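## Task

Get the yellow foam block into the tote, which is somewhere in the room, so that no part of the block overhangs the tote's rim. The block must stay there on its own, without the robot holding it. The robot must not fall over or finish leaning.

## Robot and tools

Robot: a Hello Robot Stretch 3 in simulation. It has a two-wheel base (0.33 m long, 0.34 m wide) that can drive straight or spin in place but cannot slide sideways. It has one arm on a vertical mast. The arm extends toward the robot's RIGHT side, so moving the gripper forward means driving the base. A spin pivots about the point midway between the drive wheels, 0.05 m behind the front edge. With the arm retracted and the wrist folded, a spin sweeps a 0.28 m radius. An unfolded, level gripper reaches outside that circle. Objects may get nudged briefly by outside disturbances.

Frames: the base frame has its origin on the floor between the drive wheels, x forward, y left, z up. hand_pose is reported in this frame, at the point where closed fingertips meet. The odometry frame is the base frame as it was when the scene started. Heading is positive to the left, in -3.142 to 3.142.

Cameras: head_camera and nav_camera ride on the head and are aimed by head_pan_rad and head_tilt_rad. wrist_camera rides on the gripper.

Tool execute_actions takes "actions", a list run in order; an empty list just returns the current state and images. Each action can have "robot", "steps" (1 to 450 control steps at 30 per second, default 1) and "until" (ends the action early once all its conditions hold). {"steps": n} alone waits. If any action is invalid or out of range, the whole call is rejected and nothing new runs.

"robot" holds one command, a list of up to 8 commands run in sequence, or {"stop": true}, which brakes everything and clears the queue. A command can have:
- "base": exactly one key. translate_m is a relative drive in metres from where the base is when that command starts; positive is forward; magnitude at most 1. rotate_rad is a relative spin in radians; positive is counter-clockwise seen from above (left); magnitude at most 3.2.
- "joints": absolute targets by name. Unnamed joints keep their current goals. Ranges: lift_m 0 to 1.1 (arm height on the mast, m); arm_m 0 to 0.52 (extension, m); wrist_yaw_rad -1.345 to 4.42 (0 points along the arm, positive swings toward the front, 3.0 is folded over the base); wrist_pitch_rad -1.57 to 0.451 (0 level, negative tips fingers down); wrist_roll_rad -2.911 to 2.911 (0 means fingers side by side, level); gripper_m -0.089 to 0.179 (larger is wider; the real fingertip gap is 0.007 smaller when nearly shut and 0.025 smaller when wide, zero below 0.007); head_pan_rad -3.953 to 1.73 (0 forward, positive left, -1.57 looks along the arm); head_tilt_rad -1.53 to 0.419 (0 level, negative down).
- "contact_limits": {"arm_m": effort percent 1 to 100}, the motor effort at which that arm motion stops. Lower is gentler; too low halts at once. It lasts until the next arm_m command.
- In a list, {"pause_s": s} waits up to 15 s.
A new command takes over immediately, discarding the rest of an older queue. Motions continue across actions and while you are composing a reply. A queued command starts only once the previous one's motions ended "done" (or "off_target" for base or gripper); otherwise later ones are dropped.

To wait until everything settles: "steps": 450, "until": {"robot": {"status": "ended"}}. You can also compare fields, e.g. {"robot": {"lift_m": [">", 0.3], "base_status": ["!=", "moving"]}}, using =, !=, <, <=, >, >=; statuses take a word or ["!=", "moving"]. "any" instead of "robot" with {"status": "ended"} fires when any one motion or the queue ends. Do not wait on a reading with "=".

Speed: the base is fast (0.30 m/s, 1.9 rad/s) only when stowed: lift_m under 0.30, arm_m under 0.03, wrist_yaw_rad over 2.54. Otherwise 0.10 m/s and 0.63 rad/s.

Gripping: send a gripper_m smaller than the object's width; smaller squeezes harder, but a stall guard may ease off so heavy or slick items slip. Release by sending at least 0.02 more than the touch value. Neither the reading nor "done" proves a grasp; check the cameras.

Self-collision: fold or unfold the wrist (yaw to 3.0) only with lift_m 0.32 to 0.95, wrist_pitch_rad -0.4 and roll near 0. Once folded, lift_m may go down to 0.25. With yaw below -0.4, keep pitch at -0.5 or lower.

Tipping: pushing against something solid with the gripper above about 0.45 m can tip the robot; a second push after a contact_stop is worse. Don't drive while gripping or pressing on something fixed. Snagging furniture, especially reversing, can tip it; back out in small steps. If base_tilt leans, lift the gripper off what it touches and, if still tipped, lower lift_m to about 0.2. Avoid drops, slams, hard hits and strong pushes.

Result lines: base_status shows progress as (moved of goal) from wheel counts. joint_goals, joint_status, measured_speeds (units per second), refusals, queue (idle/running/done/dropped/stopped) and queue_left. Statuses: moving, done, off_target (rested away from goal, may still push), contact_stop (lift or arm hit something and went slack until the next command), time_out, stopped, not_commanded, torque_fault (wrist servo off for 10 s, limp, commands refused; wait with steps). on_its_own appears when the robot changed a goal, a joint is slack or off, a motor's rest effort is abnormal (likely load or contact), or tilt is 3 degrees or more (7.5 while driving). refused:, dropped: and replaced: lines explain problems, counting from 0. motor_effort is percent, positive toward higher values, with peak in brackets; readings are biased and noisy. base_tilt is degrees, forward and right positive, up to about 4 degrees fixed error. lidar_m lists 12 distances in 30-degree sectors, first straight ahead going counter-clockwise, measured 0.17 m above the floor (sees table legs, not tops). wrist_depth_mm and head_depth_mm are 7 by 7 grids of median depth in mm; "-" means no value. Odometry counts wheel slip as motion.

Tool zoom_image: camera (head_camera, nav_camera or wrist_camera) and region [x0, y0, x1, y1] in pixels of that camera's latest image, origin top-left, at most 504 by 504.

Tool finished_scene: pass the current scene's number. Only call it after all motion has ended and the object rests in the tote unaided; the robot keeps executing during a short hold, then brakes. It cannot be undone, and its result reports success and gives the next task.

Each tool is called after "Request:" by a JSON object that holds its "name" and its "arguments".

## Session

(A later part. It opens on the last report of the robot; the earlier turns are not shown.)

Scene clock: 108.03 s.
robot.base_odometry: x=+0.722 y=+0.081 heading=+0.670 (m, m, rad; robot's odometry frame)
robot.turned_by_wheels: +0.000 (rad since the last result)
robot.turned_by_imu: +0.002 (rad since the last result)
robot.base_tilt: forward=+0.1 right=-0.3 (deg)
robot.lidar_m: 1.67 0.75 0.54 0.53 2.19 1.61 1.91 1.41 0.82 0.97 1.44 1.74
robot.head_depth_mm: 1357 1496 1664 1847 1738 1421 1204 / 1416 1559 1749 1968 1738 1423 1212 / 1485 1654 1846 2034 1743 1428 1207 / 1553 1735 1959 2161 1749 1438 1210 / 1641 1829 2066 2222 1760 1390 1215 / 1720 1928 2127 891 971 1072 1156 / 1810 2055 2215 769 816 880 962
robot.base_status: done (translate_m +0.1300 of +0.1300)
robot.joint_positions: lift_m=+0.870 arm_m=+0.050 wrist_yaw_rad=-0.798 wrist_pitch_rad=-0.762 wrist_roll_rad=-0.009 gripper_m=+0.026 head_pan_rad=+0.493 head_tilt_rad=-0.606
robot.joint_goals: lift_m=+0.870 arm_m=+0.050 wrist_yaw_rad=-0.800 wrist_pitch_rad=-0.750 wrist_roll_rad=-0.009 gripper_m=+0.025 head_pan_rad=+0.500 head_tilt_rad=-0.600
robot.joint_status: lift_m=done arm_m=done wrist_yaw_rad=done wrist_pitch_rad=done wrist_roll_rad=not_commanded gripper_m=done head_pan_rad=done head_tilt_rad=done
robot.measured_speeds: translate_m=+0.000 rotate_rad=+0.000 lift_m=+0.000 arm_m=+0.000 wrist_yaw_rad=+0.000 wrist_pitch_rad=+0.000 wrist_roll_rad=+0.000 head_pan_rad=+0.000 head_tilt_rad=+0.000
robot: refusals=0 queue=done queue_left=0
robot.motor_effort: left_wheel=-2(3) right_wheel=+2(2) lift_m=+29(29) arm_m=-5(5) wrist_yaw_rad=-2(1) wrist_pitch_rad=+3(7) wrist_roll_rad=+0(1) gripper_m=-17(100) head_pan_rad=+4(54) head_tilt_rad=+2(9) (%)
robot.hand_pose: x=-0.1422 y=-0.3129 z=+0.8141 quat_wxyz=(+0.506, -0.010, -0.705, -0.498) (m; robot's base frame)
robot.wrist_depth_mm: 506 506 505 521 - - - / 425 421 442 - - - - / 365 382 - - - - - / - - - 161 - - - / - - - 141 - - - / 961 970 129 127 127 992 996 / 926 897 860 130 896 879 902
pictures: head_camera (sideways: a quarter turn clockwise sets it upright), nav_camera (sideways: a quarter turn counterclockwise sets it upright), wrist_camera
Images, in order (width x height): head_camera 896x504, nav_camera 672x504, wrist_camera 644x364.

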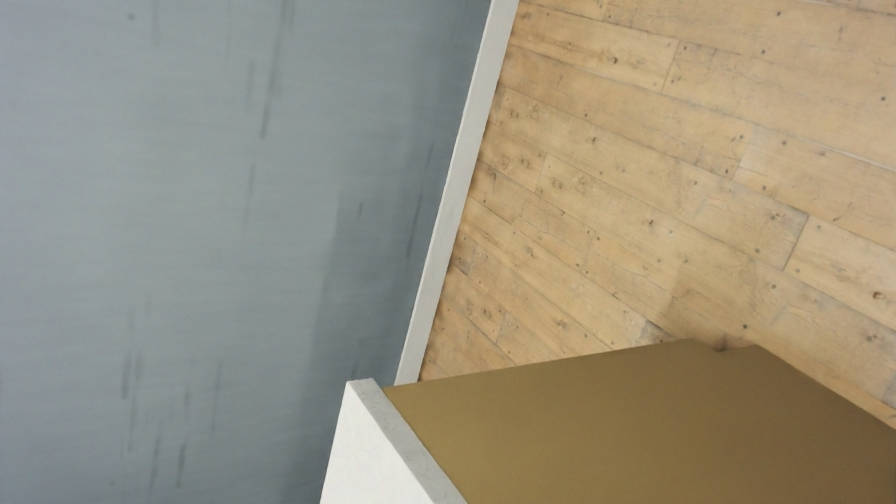

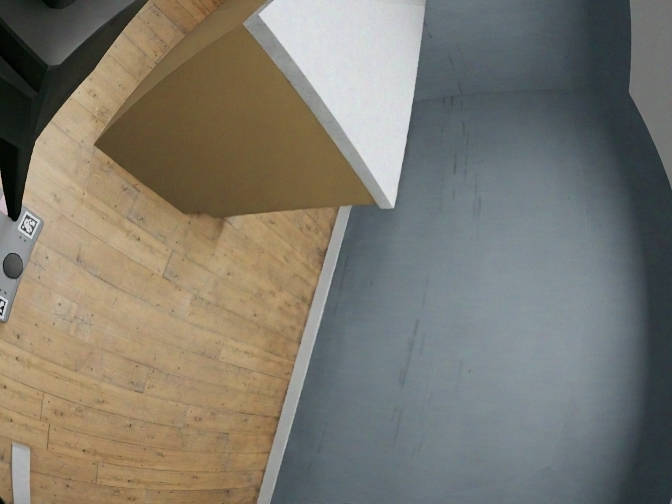

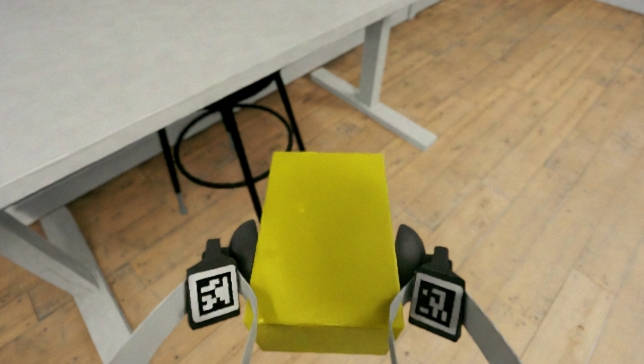

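Request:
{"name": "execute_actions", "arguments": {"actions": [{"robot":{"base":{"translate_m":0.75},"joints":{"wrist_yaw_rad":0,"arm_m":0.0,"head_pan_rad":1.3,"head_tilt_rad":-0.5}},"steps":450,"until":{"robot":{"wrist_yaw_rad_status":"done"}}},{"robot":[{"joints":{"wrist_pitch_rad":-0.4}},{"joints":{"wrist_yaw_rad":2.65}},{"joints":{"lift_m":0.28}}],"steps":450,"until":{"robot":{"base_status":["!=","moving"]}}}]}}

Scene clock: 127.40 s.
robot.base_odometry: x=+1.310 y=+0.546 heading=+0.670 (m, m, rad; robot's odometry frame)
robot.turned_by_wheels: +0.000 (rad since the last result)
robot.turned_by_imu: +0.003 (rad since the last result)
robot.base_tilt: forward=+0.2 right=-0.2 (deg)
robot.lidar_m: 0.92 0.96 1.29 0.55 0.55 0.74 2.33 2.01 1.09 1.38 1.34 0.97
robot.head_depth_mm: 1317 1389 1466 1547 1650 1523 1269 / 1558 1661 1772 1911 1871 1538 1271 / 1920 2065 2245 2390 1926 1540 1264 / 2109 2310 2539 2630 1961 1549 1274 / 2050 2211 2441 2602 1964 1539 1284 / 1984 2162 2350 2528 1944 1546 1285 / 1946 2094 2235 1958 1263 855 793
robot.base_status: done (translate_m +0.7500 of +0.7500)
robot.joint_positions: lift_m=+0.459 arm_m=+0.002 wrist_yaw_rad=+2.647 wrist_pitch_rad=-0.422 wrist_roll_rad=-0.009 gripper_m=+0.026 head_pan_rad=+1.293 head_tilt_rad=-0.508
robot.joint_goals: lift_m=+0.280 arm_m=+0.000 wrist_yaw_rad=+2.650 wrist_pitch_rad=-0.400 wrist_roll_rad=-0.009 gripper_m=+0.025 head_pan_rad=+1.300 head_tilt_rad=-0.500
robot.joint_status: lift_m=moving arm_m=done wrist_yaw_rad=done wrist_pitch_rad=done wrist_roll_rad=not_commanded gripper_m=done head_pan_rad=done head_tilt_rad=done
robot.measured_speeds: translate_m=+0.000 rotate_rad=+0.000 lift_m=-0.110 arm_m=+0.000 wrist_yaw_rad=+0.000 wrist_pitch_rad=+0.000 wrist_roll_rad=+0.000 head_pan_rad=+0.000 head_tilt_rad=+0.000
robot: refusals=0 queue=running queue_left=0
robot.motor_effort: left_wheel=-2(2) right_wheel=+3(5) lift_m=+22(28) arm_m=-4(6) wrist_yaw_rad=+3(3) wrist_pitch_rad=+6(6) wrist_roll_rad=+0(1) gripper_m=-17(18) head_pan_rad=+4(45) head_tilt_rad=+2(9) (%)
robot.hand_pose: x=+0.0851 y=+0.0501 z=+0.4709 quat_wxyz=(+0.313, +0.704, -0.024, +0.637) (m; robot's base frame)
robot.wrist_depth_mm: 470 - - - - 912 725 / 462 - - - - 961 737 / 486 - - - - 959 750 / 532 997 - 161 - 988 782 / 589 810 882 142 847 917 783 / - 713 129 127 127 737 740 / - 620 616 129 592 627 629
pictures: head_camera (sideways: a quarter turn clockwise sets it upright), nav_camera (sideways: a quarter turn counterclockwise sets it upright), wrist_camera
Images, in order (width x height): head_camera 896x504, nav_camera 672x504, wrist_camera 644x364.

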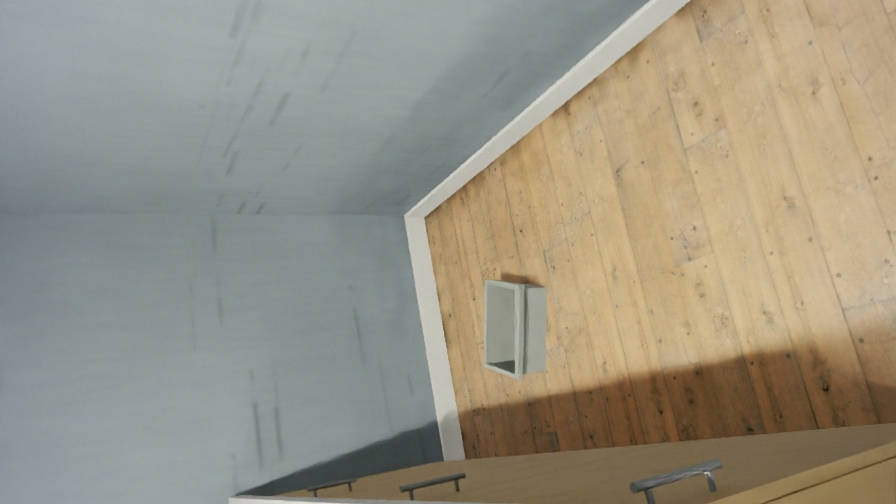

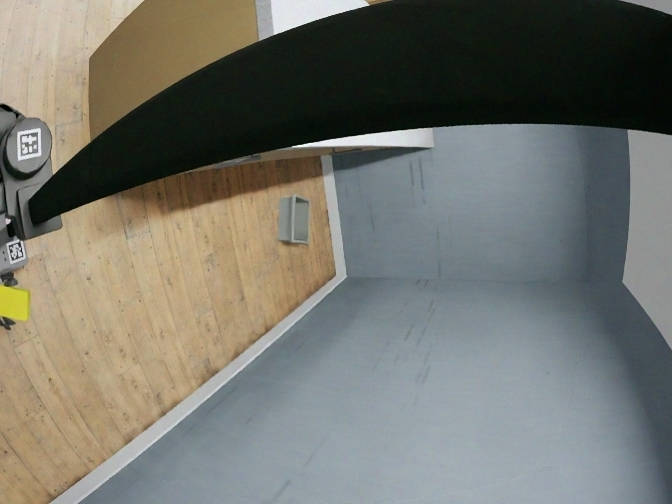

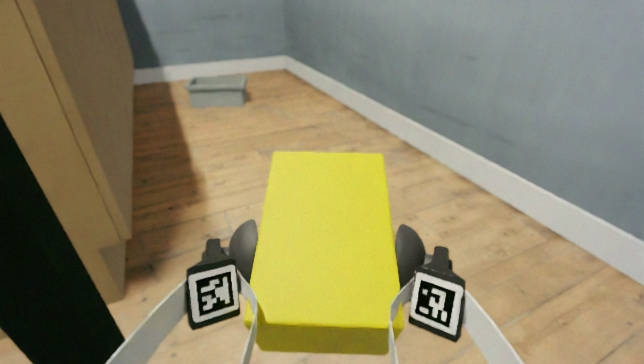

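Request:
{"name": "execute_actions", "arguments": {"actions": [{"robot":[{"base":{"translate_m":0.3},"joints":{"head_pan_rad":0,"head_tilt_rad":-0.8}},{"base":{"rotate_rad":1.44}},{"base":{"translate_m":0.6}}],"steps":450,"until":{"robot":{"status":"ended"}}}]}}

Scene clock: 147.80 s.
robot.base_odometry: x=+1.237 y=+1.248 heading=+2.110 (m, m, rad; robot's odometry frame)
robot.turned_by_wheels: +1.440 (rad since the last result)
robot.turned_by_imu: +1.465 (rad since the last result)
robot.base_tilt: forward=+0.2 right=-0.4 (deg)
robot.lidar_m: 1.33 0.82 0.53 0.49 2.65 1.79 1.97 0.90 0.59 0.53 0.54 0.67
robot.head_depth_mm: 1011 1067 1126 1189 1276 1243 1126 / 1291 1381 1479 1597 1469 1289 1131 / 1575 1793 2017 1792 1497 1294 1131 / 1565 1801 2060 1785 1506 1295 1129 / 1542 1769 2034 1750 1502 1293 1132 / 1512 1738 2015 1731 1506 1293 1133 / 1496 1694 1975 1798 1514 1297 1135
robot.base_status: done (translate_m +0.6000 of +0.6000)
robot.joint_positions: lift_m=+0.280 arm_m=+0.002 wrist_yaw_rad=+2.647 wrist_pitch_rad=-0.422 wrist_roll_rad=-0.009 gripper_m=+0.026 head_pan_rad=+0.007 head_tilt_rad=-0.791
robot.joint_goals: lift_m=+0.280 arm_m=+0.000 wrist_yaw_rad=+2.650 wrist_pitch_rad=-0.400 wrist_roll_rad=-0.009 gripper_m=+0.025 head_pan_rad=+0.000 head_tilt_rad=-0.800
robot.joint_status: lift_m=done arm_m=done wrist_yaw_rad=done wrist_pitch_rad=done wrist_roll_rad=not_commanded gripper_m=done head_pan_rad=done head_tilt_rad=done
robot.measured_speeds: translate_m=+0.000 rotate_rad=+0.000 lift_m=+0.000 arm_m=+0.000 wrist_yaw_rad=+0.000 wrist_pitch_rad=+0.000 wrist_roll_rad=+0.000 head_pan_rad=+0.000 head_tilt_rad=+0.000
robot: refusals=0 queue=done queue_left=0
robot.motor_effort: left_wheel=-2(9) right_wheel=+2(9) lift_m=+23(23) arm_m=-5(5) wrist_yaw_rad=+3(3) wrist_pitch_rad=+6(6) wrist_roll_rad=+1(1) gripper_m=-17(16) head_pan_rad=-3(51) head_tilt_rad=-4(19) (%)
robot.hand_pose: x=+0.0850 y=+0.0501 z=+0.2920 quat_wxyz=(+0.313, +0.704, -0.024, +0.637) (m; robot's base frame)
robot.wrist_depth_mm: 394 439 514 594 717 925 - / 438 465 538 654 796 - - / 979 495 596 774 956 - 926 / 762 602 702 161 772 788 780 / 631 602 611 142 596 614 623 / - 505 128 127 127 509 515 / - - - 130 417 437 434
pictures: head_camera (sideways: a quarter turn clockwise sets it upright), nav_camera (sideways: a quarter turn counterclockwise sets it upright), wrist_camera
Images, in order (width x height): head_camera 896x504, nav_camera 672x504, wrist_camera 644x364.

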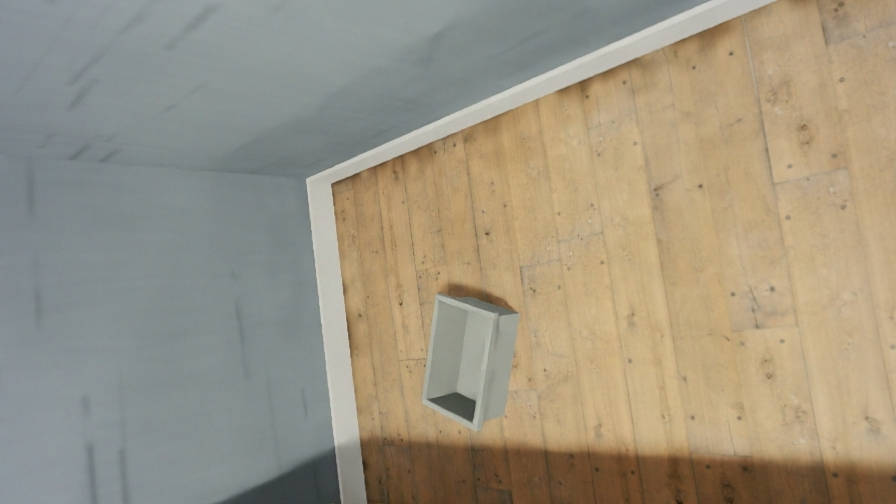

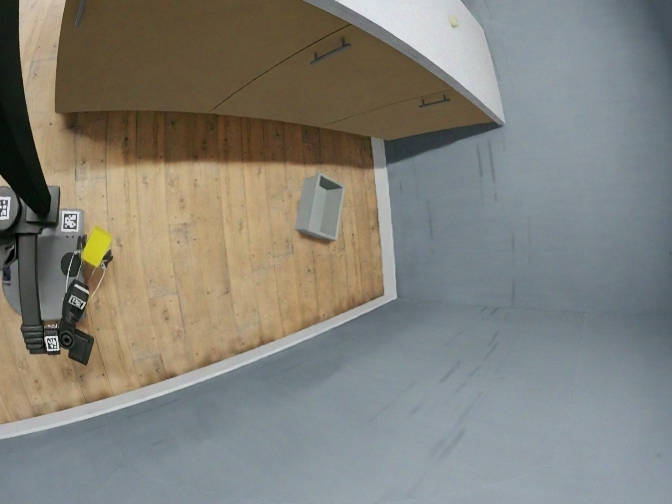

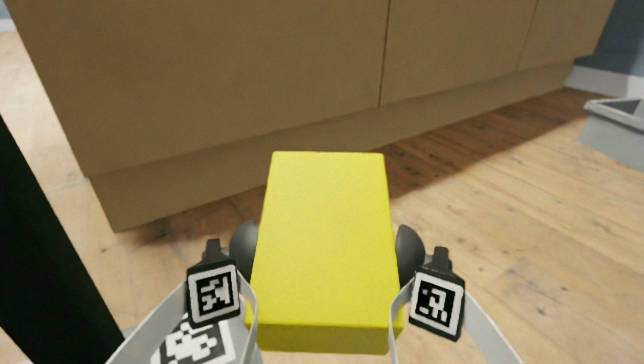

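Request:
{"name": "execute_actions", "arguments": {"actions": [{"robot":[{"base":{"translate_m":0.55},"joints":{"head_pan_rad":-1.57,"head_tilt_rad":-1.0}},{"base":{"rotate_rad":1.97}},{"joints":{"lift_m":0.34}},{"joints":{"wrist_yaw_rad":0}},{"joints":{"arm_m":0.25,"wrist_pitch_rad":-0.8}}],"steps":450,"until":{"robot":{"status":"ended"}}}]}}

Scene clock: 169.30 s.
robot.base_odometry: x=+0.955 y=+1.720 heading=-2.204 (m, m, rad; robot's odometry frame)
robot.turned_by_wheels: +1.970 (rad since the last result)
robot.turned_by_imu: +2.003 (rad since the last result)
robot.base_tilt: forward=+0.2 right=-0.4 (deg)
robot.lidar_m: 0.57 0.65 2.31 0.94 0.53 0.45 0.45 0.52 0.88 1.17 0.66 0.57
robot.head_depth_mm: 1104 1305 1586 1521 1348 1212 1093 / 1133 1346 1621 1510 1346 1205 - / 1164 1385 1637 1519 1314 1209 - / 1190 1426 1680 1525 1307 1209 - / 1228 1465 1698 1528 1353 1210 1096 / 1194 1324 1452 1530 1351 1208 1097 / 980 1045 1128 1222 1328 1216 1102
robot.base_status: done (rotate_rad +1.9698 of +1.9700)
robot.joint_positions: lift_m=+0.340 arm_m=+0.250 wrist_yaw_rad=+0.002 wrist_pitch_rad=-0.811 wrist_roll_rad=-0.009 gripper_m=+0.026 head_pan_rad=-1.564 head_tilt_rad=-0.988
robot.joint_goals: lift_m=+0.340 arm_m=+0.250 wrist_yaw_rad=+0.000 wrist_pitch_rad=-0.800 wrist_roll_rad=-0.009 gripper_m=+0.025 head_pan_rad=-1.570 head_tilt_rad=-1.000
robot.joint_status: lift_m=done arm_m=done wrist_yaw_rad=done wrist_pitch_rad=done wrist_roll_rad=not_commanded gripper_m=done head_pan_rad=done head_tilt_rad=done
robot.measured_speeds: translate_m=+0.000 rotate_rad=+0.000 lift_m=+0.000 arm_m=+0.000 wrist_yaw_rad=+0.000 wrist_pitch_rad=+0.000 wrist_roll_rad=+0.000 head_pan_rad=+0.000 head_tilt_rad=+0.000
robot: refusals=0 queue=done queue_left=0
robot.motor_effort: left_wheel=-2(7) right_wheel=+2(9) lift_m=+29(30) arm_m=+3(4) wrist_yaw_rad=-2(7) wrist_pitch_rad=+3(3) wrist_roll_rad=+0(1) gripper_m=-18(17) head_pan_rad=-3(46) head_tilt_rad=-5(16) (%)
robot.hand_pose: x=-0.0213 y=-0.5536 z=+0.2762 quat_wxyz=(+0.653, +0.281, -0.646, -0.278) (m; robot's base frame)
robot.wrist_depth_mm: 431 631 801 782 745 687 648 / 477 650 701 680 690 683 687 / 525 603 578 588 595 593 596 / 516 538 437 160 521 525 525 / 482 472 443 142 348 472 470 / 435 428 129 127 127 431 429 / 397 397 388 130 378 392 391
pictures: head_camera (sideways: a quarter turn clockwise sets it upright), nav_camera (sideways: a quarter turn counterclockwise sets it upright), wrist_camera
Images, in order (width x height): head_camera 896x504, nav_camera 672x504, wrist_camera 644x364.

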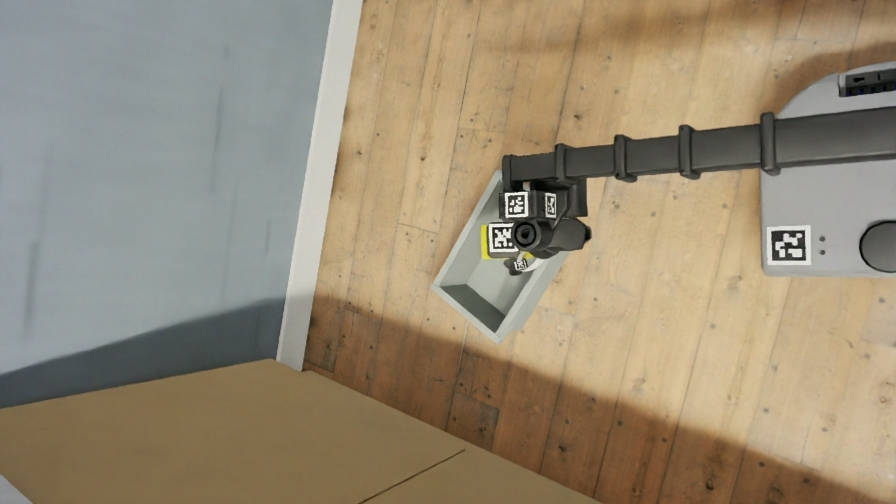

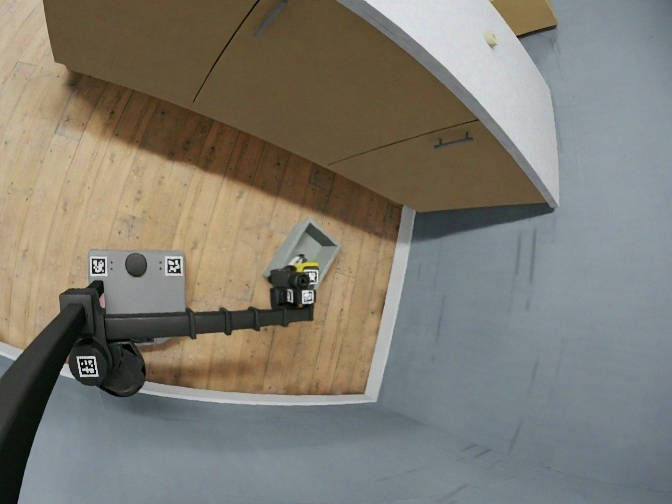

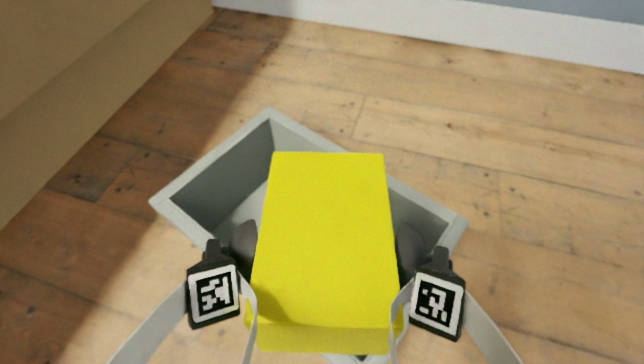

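Request:
{"name": "execute_actions", "arguments": {"actions": [{"robot":[{"base":{"translate_m":0.07},"joints":{"arm_m":0.40,"wrist_pitch_rad":-1.0,"wrist_yaw_rad":-0.45}},{"joints":{"lift_m":0.24,"head_tilt_rad":-1.1}}],"steps":450,"until":{"robot":{"status":"ended"}}}]}}

Scene clock: 183.13 s.
robot.base_odometry: x=+0.913 y=+1.663 heading=-2.204 (m, m, rad; robot's odometry frame)
robot.turned_by_wheels: +0.000 (rad since the last result)
robot.turned_by_imu: +0.001 (rad since the last result)
robot.base_tilt: forward=+0.1 right=-0.1 (deg)
robot.lidar_m: 0.50 0.57 2.27 1.08 0.61 0.52 0.52 0.59 1.02 0.61 0.58 0.50
robot.head_depth_mm: 1188 1420 1591 1433 1308 1191 1120 / 1211 1469 1601 1434 1299 1204 - / 1250 1521 1599 1388 1297 - - / 1279 1568 1603 1365 1304 1222 - / 1312 1563 1591 1409 1301 1188 1094 / 1098 1207 1340 1431 1301 1191 1097 / 883 950 1036 1127 1271 1188 1095
robot.base_status: done (translate_m +0.0700 of +0.0700)
robot.joint_positions: lift_m=+0.240 arm_m=+0.400 wrist_yaw_rad=-0.447 wrist_pitch_rad=-1.008 wrist_roll_rad=-0.009 gripper_m=+0.026 head_pan_rad=-1.564 head_tilt_rad=-1.086
robot.joint_goals: lift_m=+0.240 arm_m=+0.400 wrist_yaw_rad=-0.450 wrist_pitch_rad=-1.000 wrist_roll_rad=-0.009 gripper_m=+0.025 head_pan_rad=-1.570 head_tilt_rad=-1.100
robot.joint_status: lift_m=done arm_m=done wrist_yaw_rad=done wrist_pitch_rad=done wrist_roll_rad=not_commanded gripper_m=done head_pan_rad=done head_tilt_rad=done
robot.measured_speeds: translate_m=+0.000 rotate_rad=+0.000 lift_m=+0.000 arm_m=+0.000 wrist_yaw_rad=+0.000 wrist_pitch_rad=+0.000 wrist_roll_rad=+0.000 head_pan_rad=+0.000 head_tilt_rad=+0.000
robot: refusals=0 queue=done queue_left=0
robot.motor_effort: left_wheel=-2(3) right_wheel=+2(6) lift_m=+23(30) arm_m=+3(4) wrist_yaw_rad=-1(2) wrist_pitch_rad=+2(1) wrist_roll_rad=+0(1) gripper_m=-17(17) head_pan_rad=-3(2) head_tilt_rad=-5(12) (%)
robot.hand_pose: x=-0.0720 y=-0.6495 z=+0.1493 quat_wxyz=(+0.531, +0.198, -0.677, -0.470) (m; robot's base frame)
robot.wrist_depth_mm: 447 442 437 440 438 431 433 / 408 406 406 400 399 394 397 / 376 251 261 238 230 368 362 / 350 244 330 161 260 226 339 / 204 257 319 142 312 219 317 / 198 263 129 126 126 202 295 / 190 240 278 130 270 181 278
pictures: head_camera (sideways: a quarter turn clockwise sets it upright), nav_camera (sideways: a quarter turn counterclockwise sets it upright), wrist_camera
Images, in order (width x height): head_camera 896x504, nav_camera 672x504, wrist_camera 644x364.

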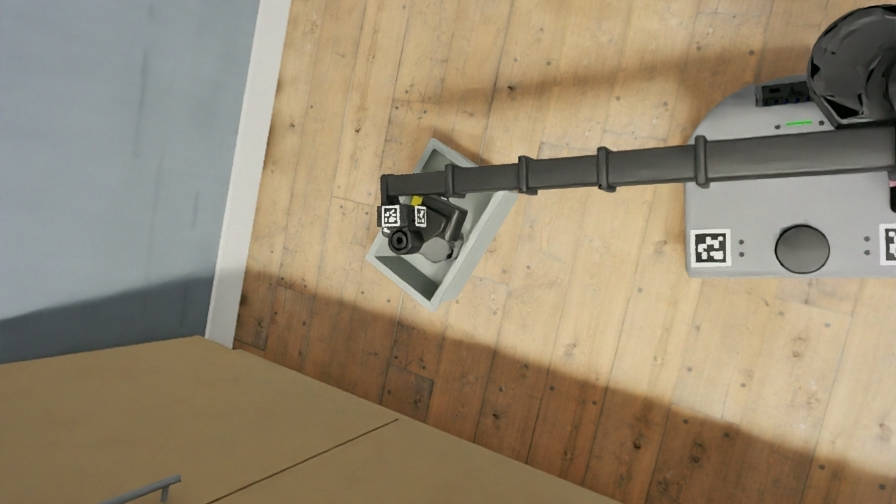

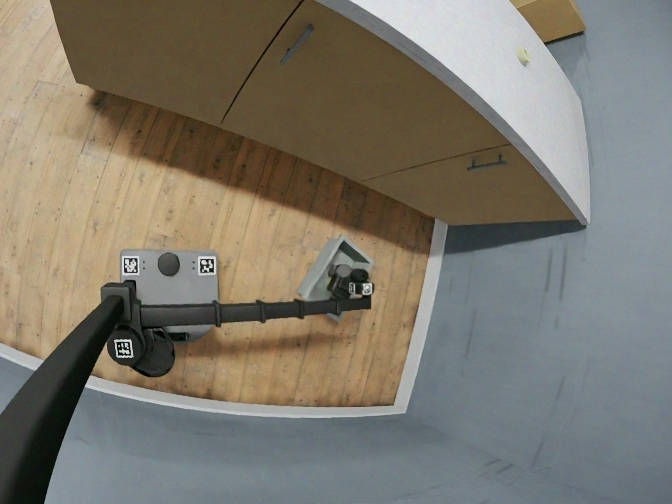

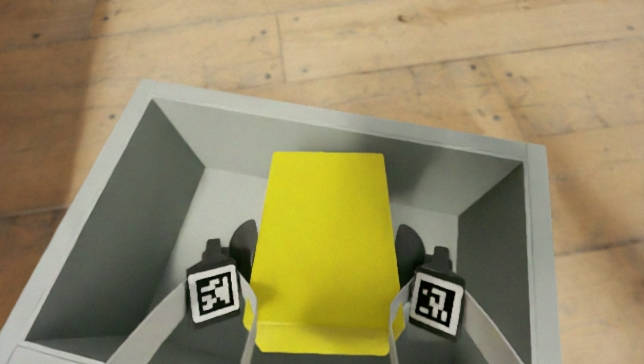

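Request:
{"name": "execute_actions", "arguments": {"actions": [{"robot":[{"joints":{"arm_m":0.425}},{"joints":{"lift_m":0.152}}],"steps":450,"until":{"robot":{"status":"ended"}}}]}}

Scene clock: 196.93 s.
robot.base_odometry: x=+0.913 y=+1.663 heading=-2.204 (m, m, rad; robot's odometry frame)
robot.turned_by_wheels: +0.000 (rad since the last result)
robot.turned_by_imu: +0.001 (rad since the last result)
robot.base_tilt: forward=+0.2 right=-0.4 (deg)
robot.lidar_m: 0.50 0.57 2.26 1.08 0.61 0.52 0.52 0.59 1.01 1.03 0.58 0.50
robot.head_depth_mm: 1183 1419 1599 1433 1304 1189 1105 / 1214 1468 1596 1425 1297 1209 - / 1246 1511 1596 1399 1299 - - / 1280 1559 1589 1379 1310 1221 - / 1308 1555 1599 1408 1304 1190 1095 / 1101 1208 1341 1435 1308 1190 1096 / 878 951 1031 1128 1272 1190 1092
robot.base_status: done (translate_m +0.0700 of +0.0700)
robot.joint_positions: lift_m=+0.152 arm_m=+0.425 wrist_yaw_rad=-0.447 wrist_pitch_rad=-1.008 wrist_roll_rad=-0.009 gripper_m=+0.026 head_pan_rad=-1.564 head_tilt_rad=-1.086
robot.joint_goals: lift_m=+0.152 arm_m=+0.425 wrist_yaw_rad=-0.450 wrist_pitch_rad=-1.000 wrist_roll_rad=-0.009 gripper_m=+0.025 head_pan_rad=-1.570 head_tilt_rad=-1.100
robot.joint_status: lift_m=done arm_m=done wrist_yaw_rad=done wrist_pitch_rad=done wrist_roll_rad=not_commanded gripper_m=done head_pan_rad=done head_tilt_rad=done
robot.measured_speeds: translate_m=+0.000 rotate_rad=+0.000 lift_m=+0.000 arm_m=+0.000 wrist_yaw_rad=+0.000 wrist_pitch_rad=+0.000 wrist_roll_rad=+0.000 head_pan_rad=+0.000 head_tilt_rad=+0.000
robot: refusals=0 queue=done queue_left=0
robot.motor_effort: left_wheel=-2(2) right_wheel=+1(2) lift_m=+23(22) arm_m=+3(3) wrist_yaw_rad=-1(3) wrist_pitch_rad=+2(2) wrist_roll_rad=+0(1) gripper_m=-17(18) head_pan_rad=-3(3) head_tilt_rad=-4(4) (%)
robot.hand_pose: x=-0.0720 y=-0.6745 z=+0.0613 quat_wxyz=(+0.531, +0.198, -0.677, -0.470) (m; robot's base frame)
robot.wrist_depth_mm: 153 152 147 311 313 311 310 / 155 180 167 153 141 134 131 / 160 211 219 194 175 158 144 / 166 222 244 161 217 203 164 / 171 222 226 142 221 221 157 / 178 212 129 126 126 207 152 / 184 199 198 130 193 195 146
pictures: head_camera (sideways: a quarter turn clockwise sets it upright), nav_camera (sideways: a quarter turn counterclockwise sets it upright), wrist_camera
Images, in order (width x height): head_camera 896x504, nav_camera 672x504, wrist_camera 644x364.

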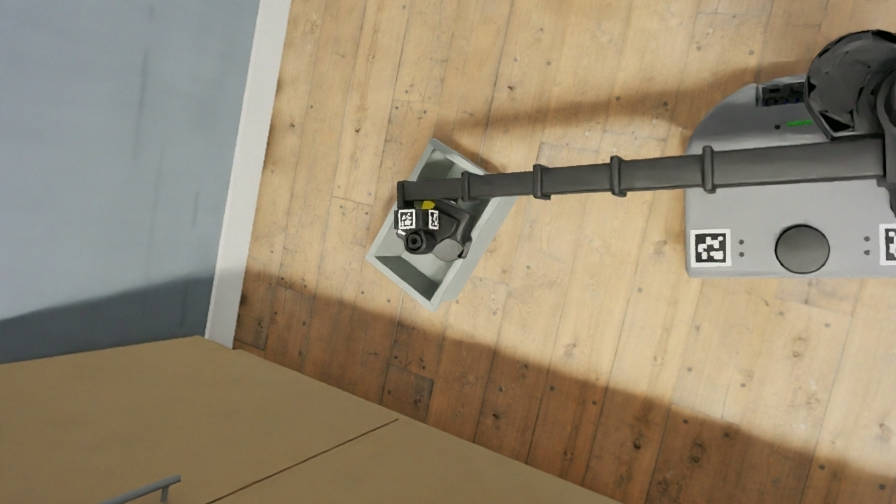

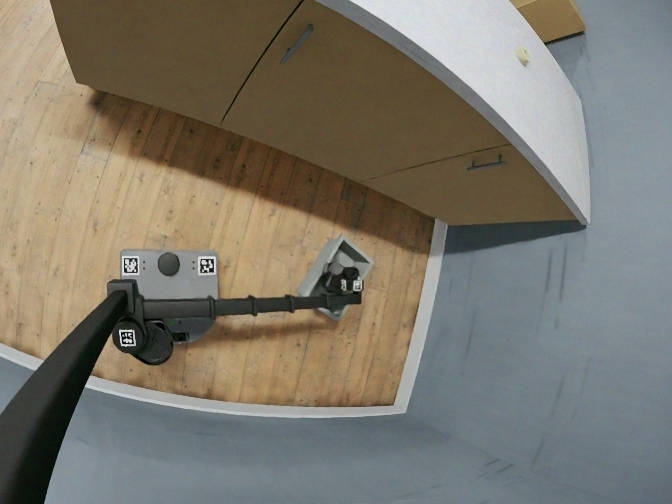

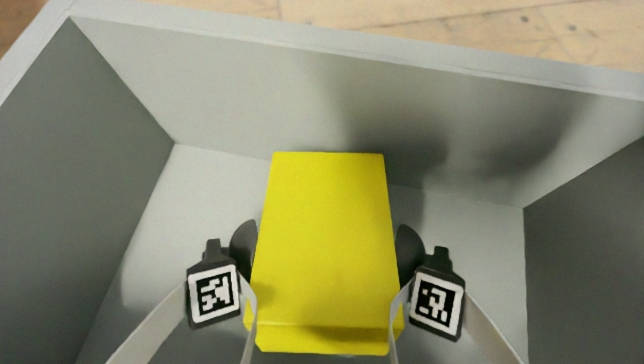

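Request:
{"name": "execute_actions", "arguments": {"actions": [{"robot":[{"joints":{"lift_m":0.14}},{"joints":{"gripper_m":0.10}},{"joints":{"lift_m":0.27}}],"steps":450,"until":{"robot":{"status":"ended"}}}]}}

Scene clock: 204.00 s.
robot.base_odometry: x=+0.913 y=+1.663 heading=-2.204 (m, m, rad; robot's odometry frame)
robot.turned_by_wheels: +0.000 (rad since the last result)
robot.turned_by_imu: +0.001 (rad since the last result)
robot.base_tilt: forward=+0.3 right=-0.3 (deg)
robot.lidar_m: 0.50 0.57 2.26 1.08 0.61 0.52 0.52 0.60 1.02 1.03 0.58 0.50
robot.head_depth_mm: 1188 1423 1592 1435 1295 1189 1124 / 1217 1453 1596 1431 1297 1204 - / 1242 1515 1627 1390 1298 - - / 1280 1555 1587 1381 1296 1221 - / 1315 1560 1602 1414 1295 1186 1099 / 1102 1213 1345 1436 1309 1188 1094 / 883 949 1032 1126 1270 1192 1100
robot.base_status: done (translate_m +0.0700 of +0.0700)
robot.joint_positions: lift_m=+0.270 arm_m=+0.425 wrist_yaw_rad=-0.447 wrist_pitch_rad=-1.008 wrist_roll_rad=-0.009 gripper_m=+0.100 head_pan_rad=-1.564 head_tilt_rad=-1.086
robot.joint_goals: lift_m=+0.270 arm_m=+0.425 wrist_yaw_rad=-0.450 wrist_pitch_rad=-1.000 wrist_roll_rad=-0.009 gripper_m=+0.100 head_pan_rad=-1.570 head_tilt_rad=-1.100
robot.joint_status: lift_m=done arm_m=done wrist_yaw_rad=done wrist_pitch_rad=done wrist_roll_rad=not_commanded gripper_m=done head_pan_rad=done head_tilt_rad=done
robot.measured_speeds: translate_m=+0.000 rotate_rad=+0.000 lift_m=+0.000 arm_m=+0.000 wrist_yaw_rad=+0.000 wrist_pitch_rad=+0.000 wrist_roll_rad=+0.000 head_pan_rad=+0.000 head_tilt_rad=+0.000
robot: refusals=0 queue=done queue_left=0
robot.motor_effort: left_wheel=-2(2) right_wheel=+2(1) lift_m=+28(30) arm_m=+3(3) wrist_yaw_rad=-2(3) wrist_pitch_rad=+2(2) wrist_roll_rad=+1(1) gripper_m=+0(95) head_pan_rad=-4(4) head_tilt_rad=-5(6) (%)
robot.hand_pose: x=-0.0720 y=-0.6745 z=+0.1790 quat_wxyz=(+0.531, +0.198, -0.677, -0.470) (m; robot's base frame)
robot.wrist_depth_mm: 487 495 485 483 473 473 473 / 449 447 441 445 439 430 435 / 412 409 407 407 402 400 407 / 384 369 302 266 251 371 373 / 356 252 345 341 332 249 347 / 332 223 326 283 323 215 322 / 308 278 307 298 304 217 303
pictures: head_camera (sideways: a quarter turn clockwise sets it upright), nav_camera (sideways: a quarter turn counterclockwise sets it upright), wrist_camera
Images, in order (width x height): head_camera 896x504, nav_camera 672x504, wrist_camera 644x364.

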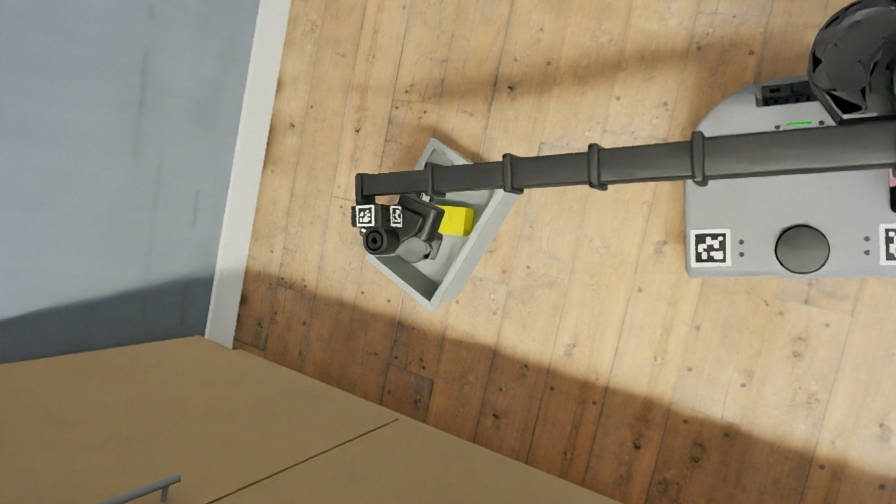

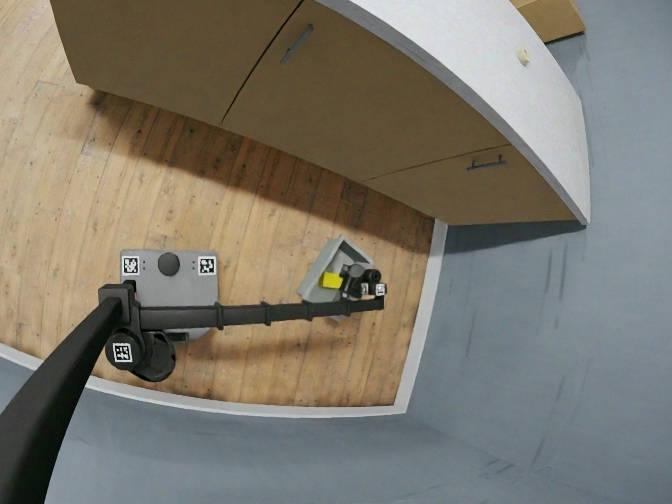

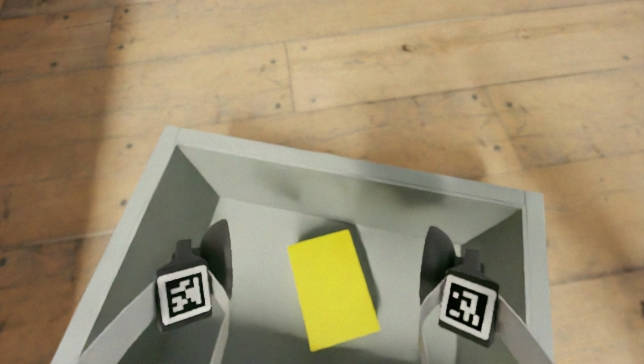

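Request:
{"name": "finished_scene", "arguments": {"scene": 1}}

The scene is finished: the task was done.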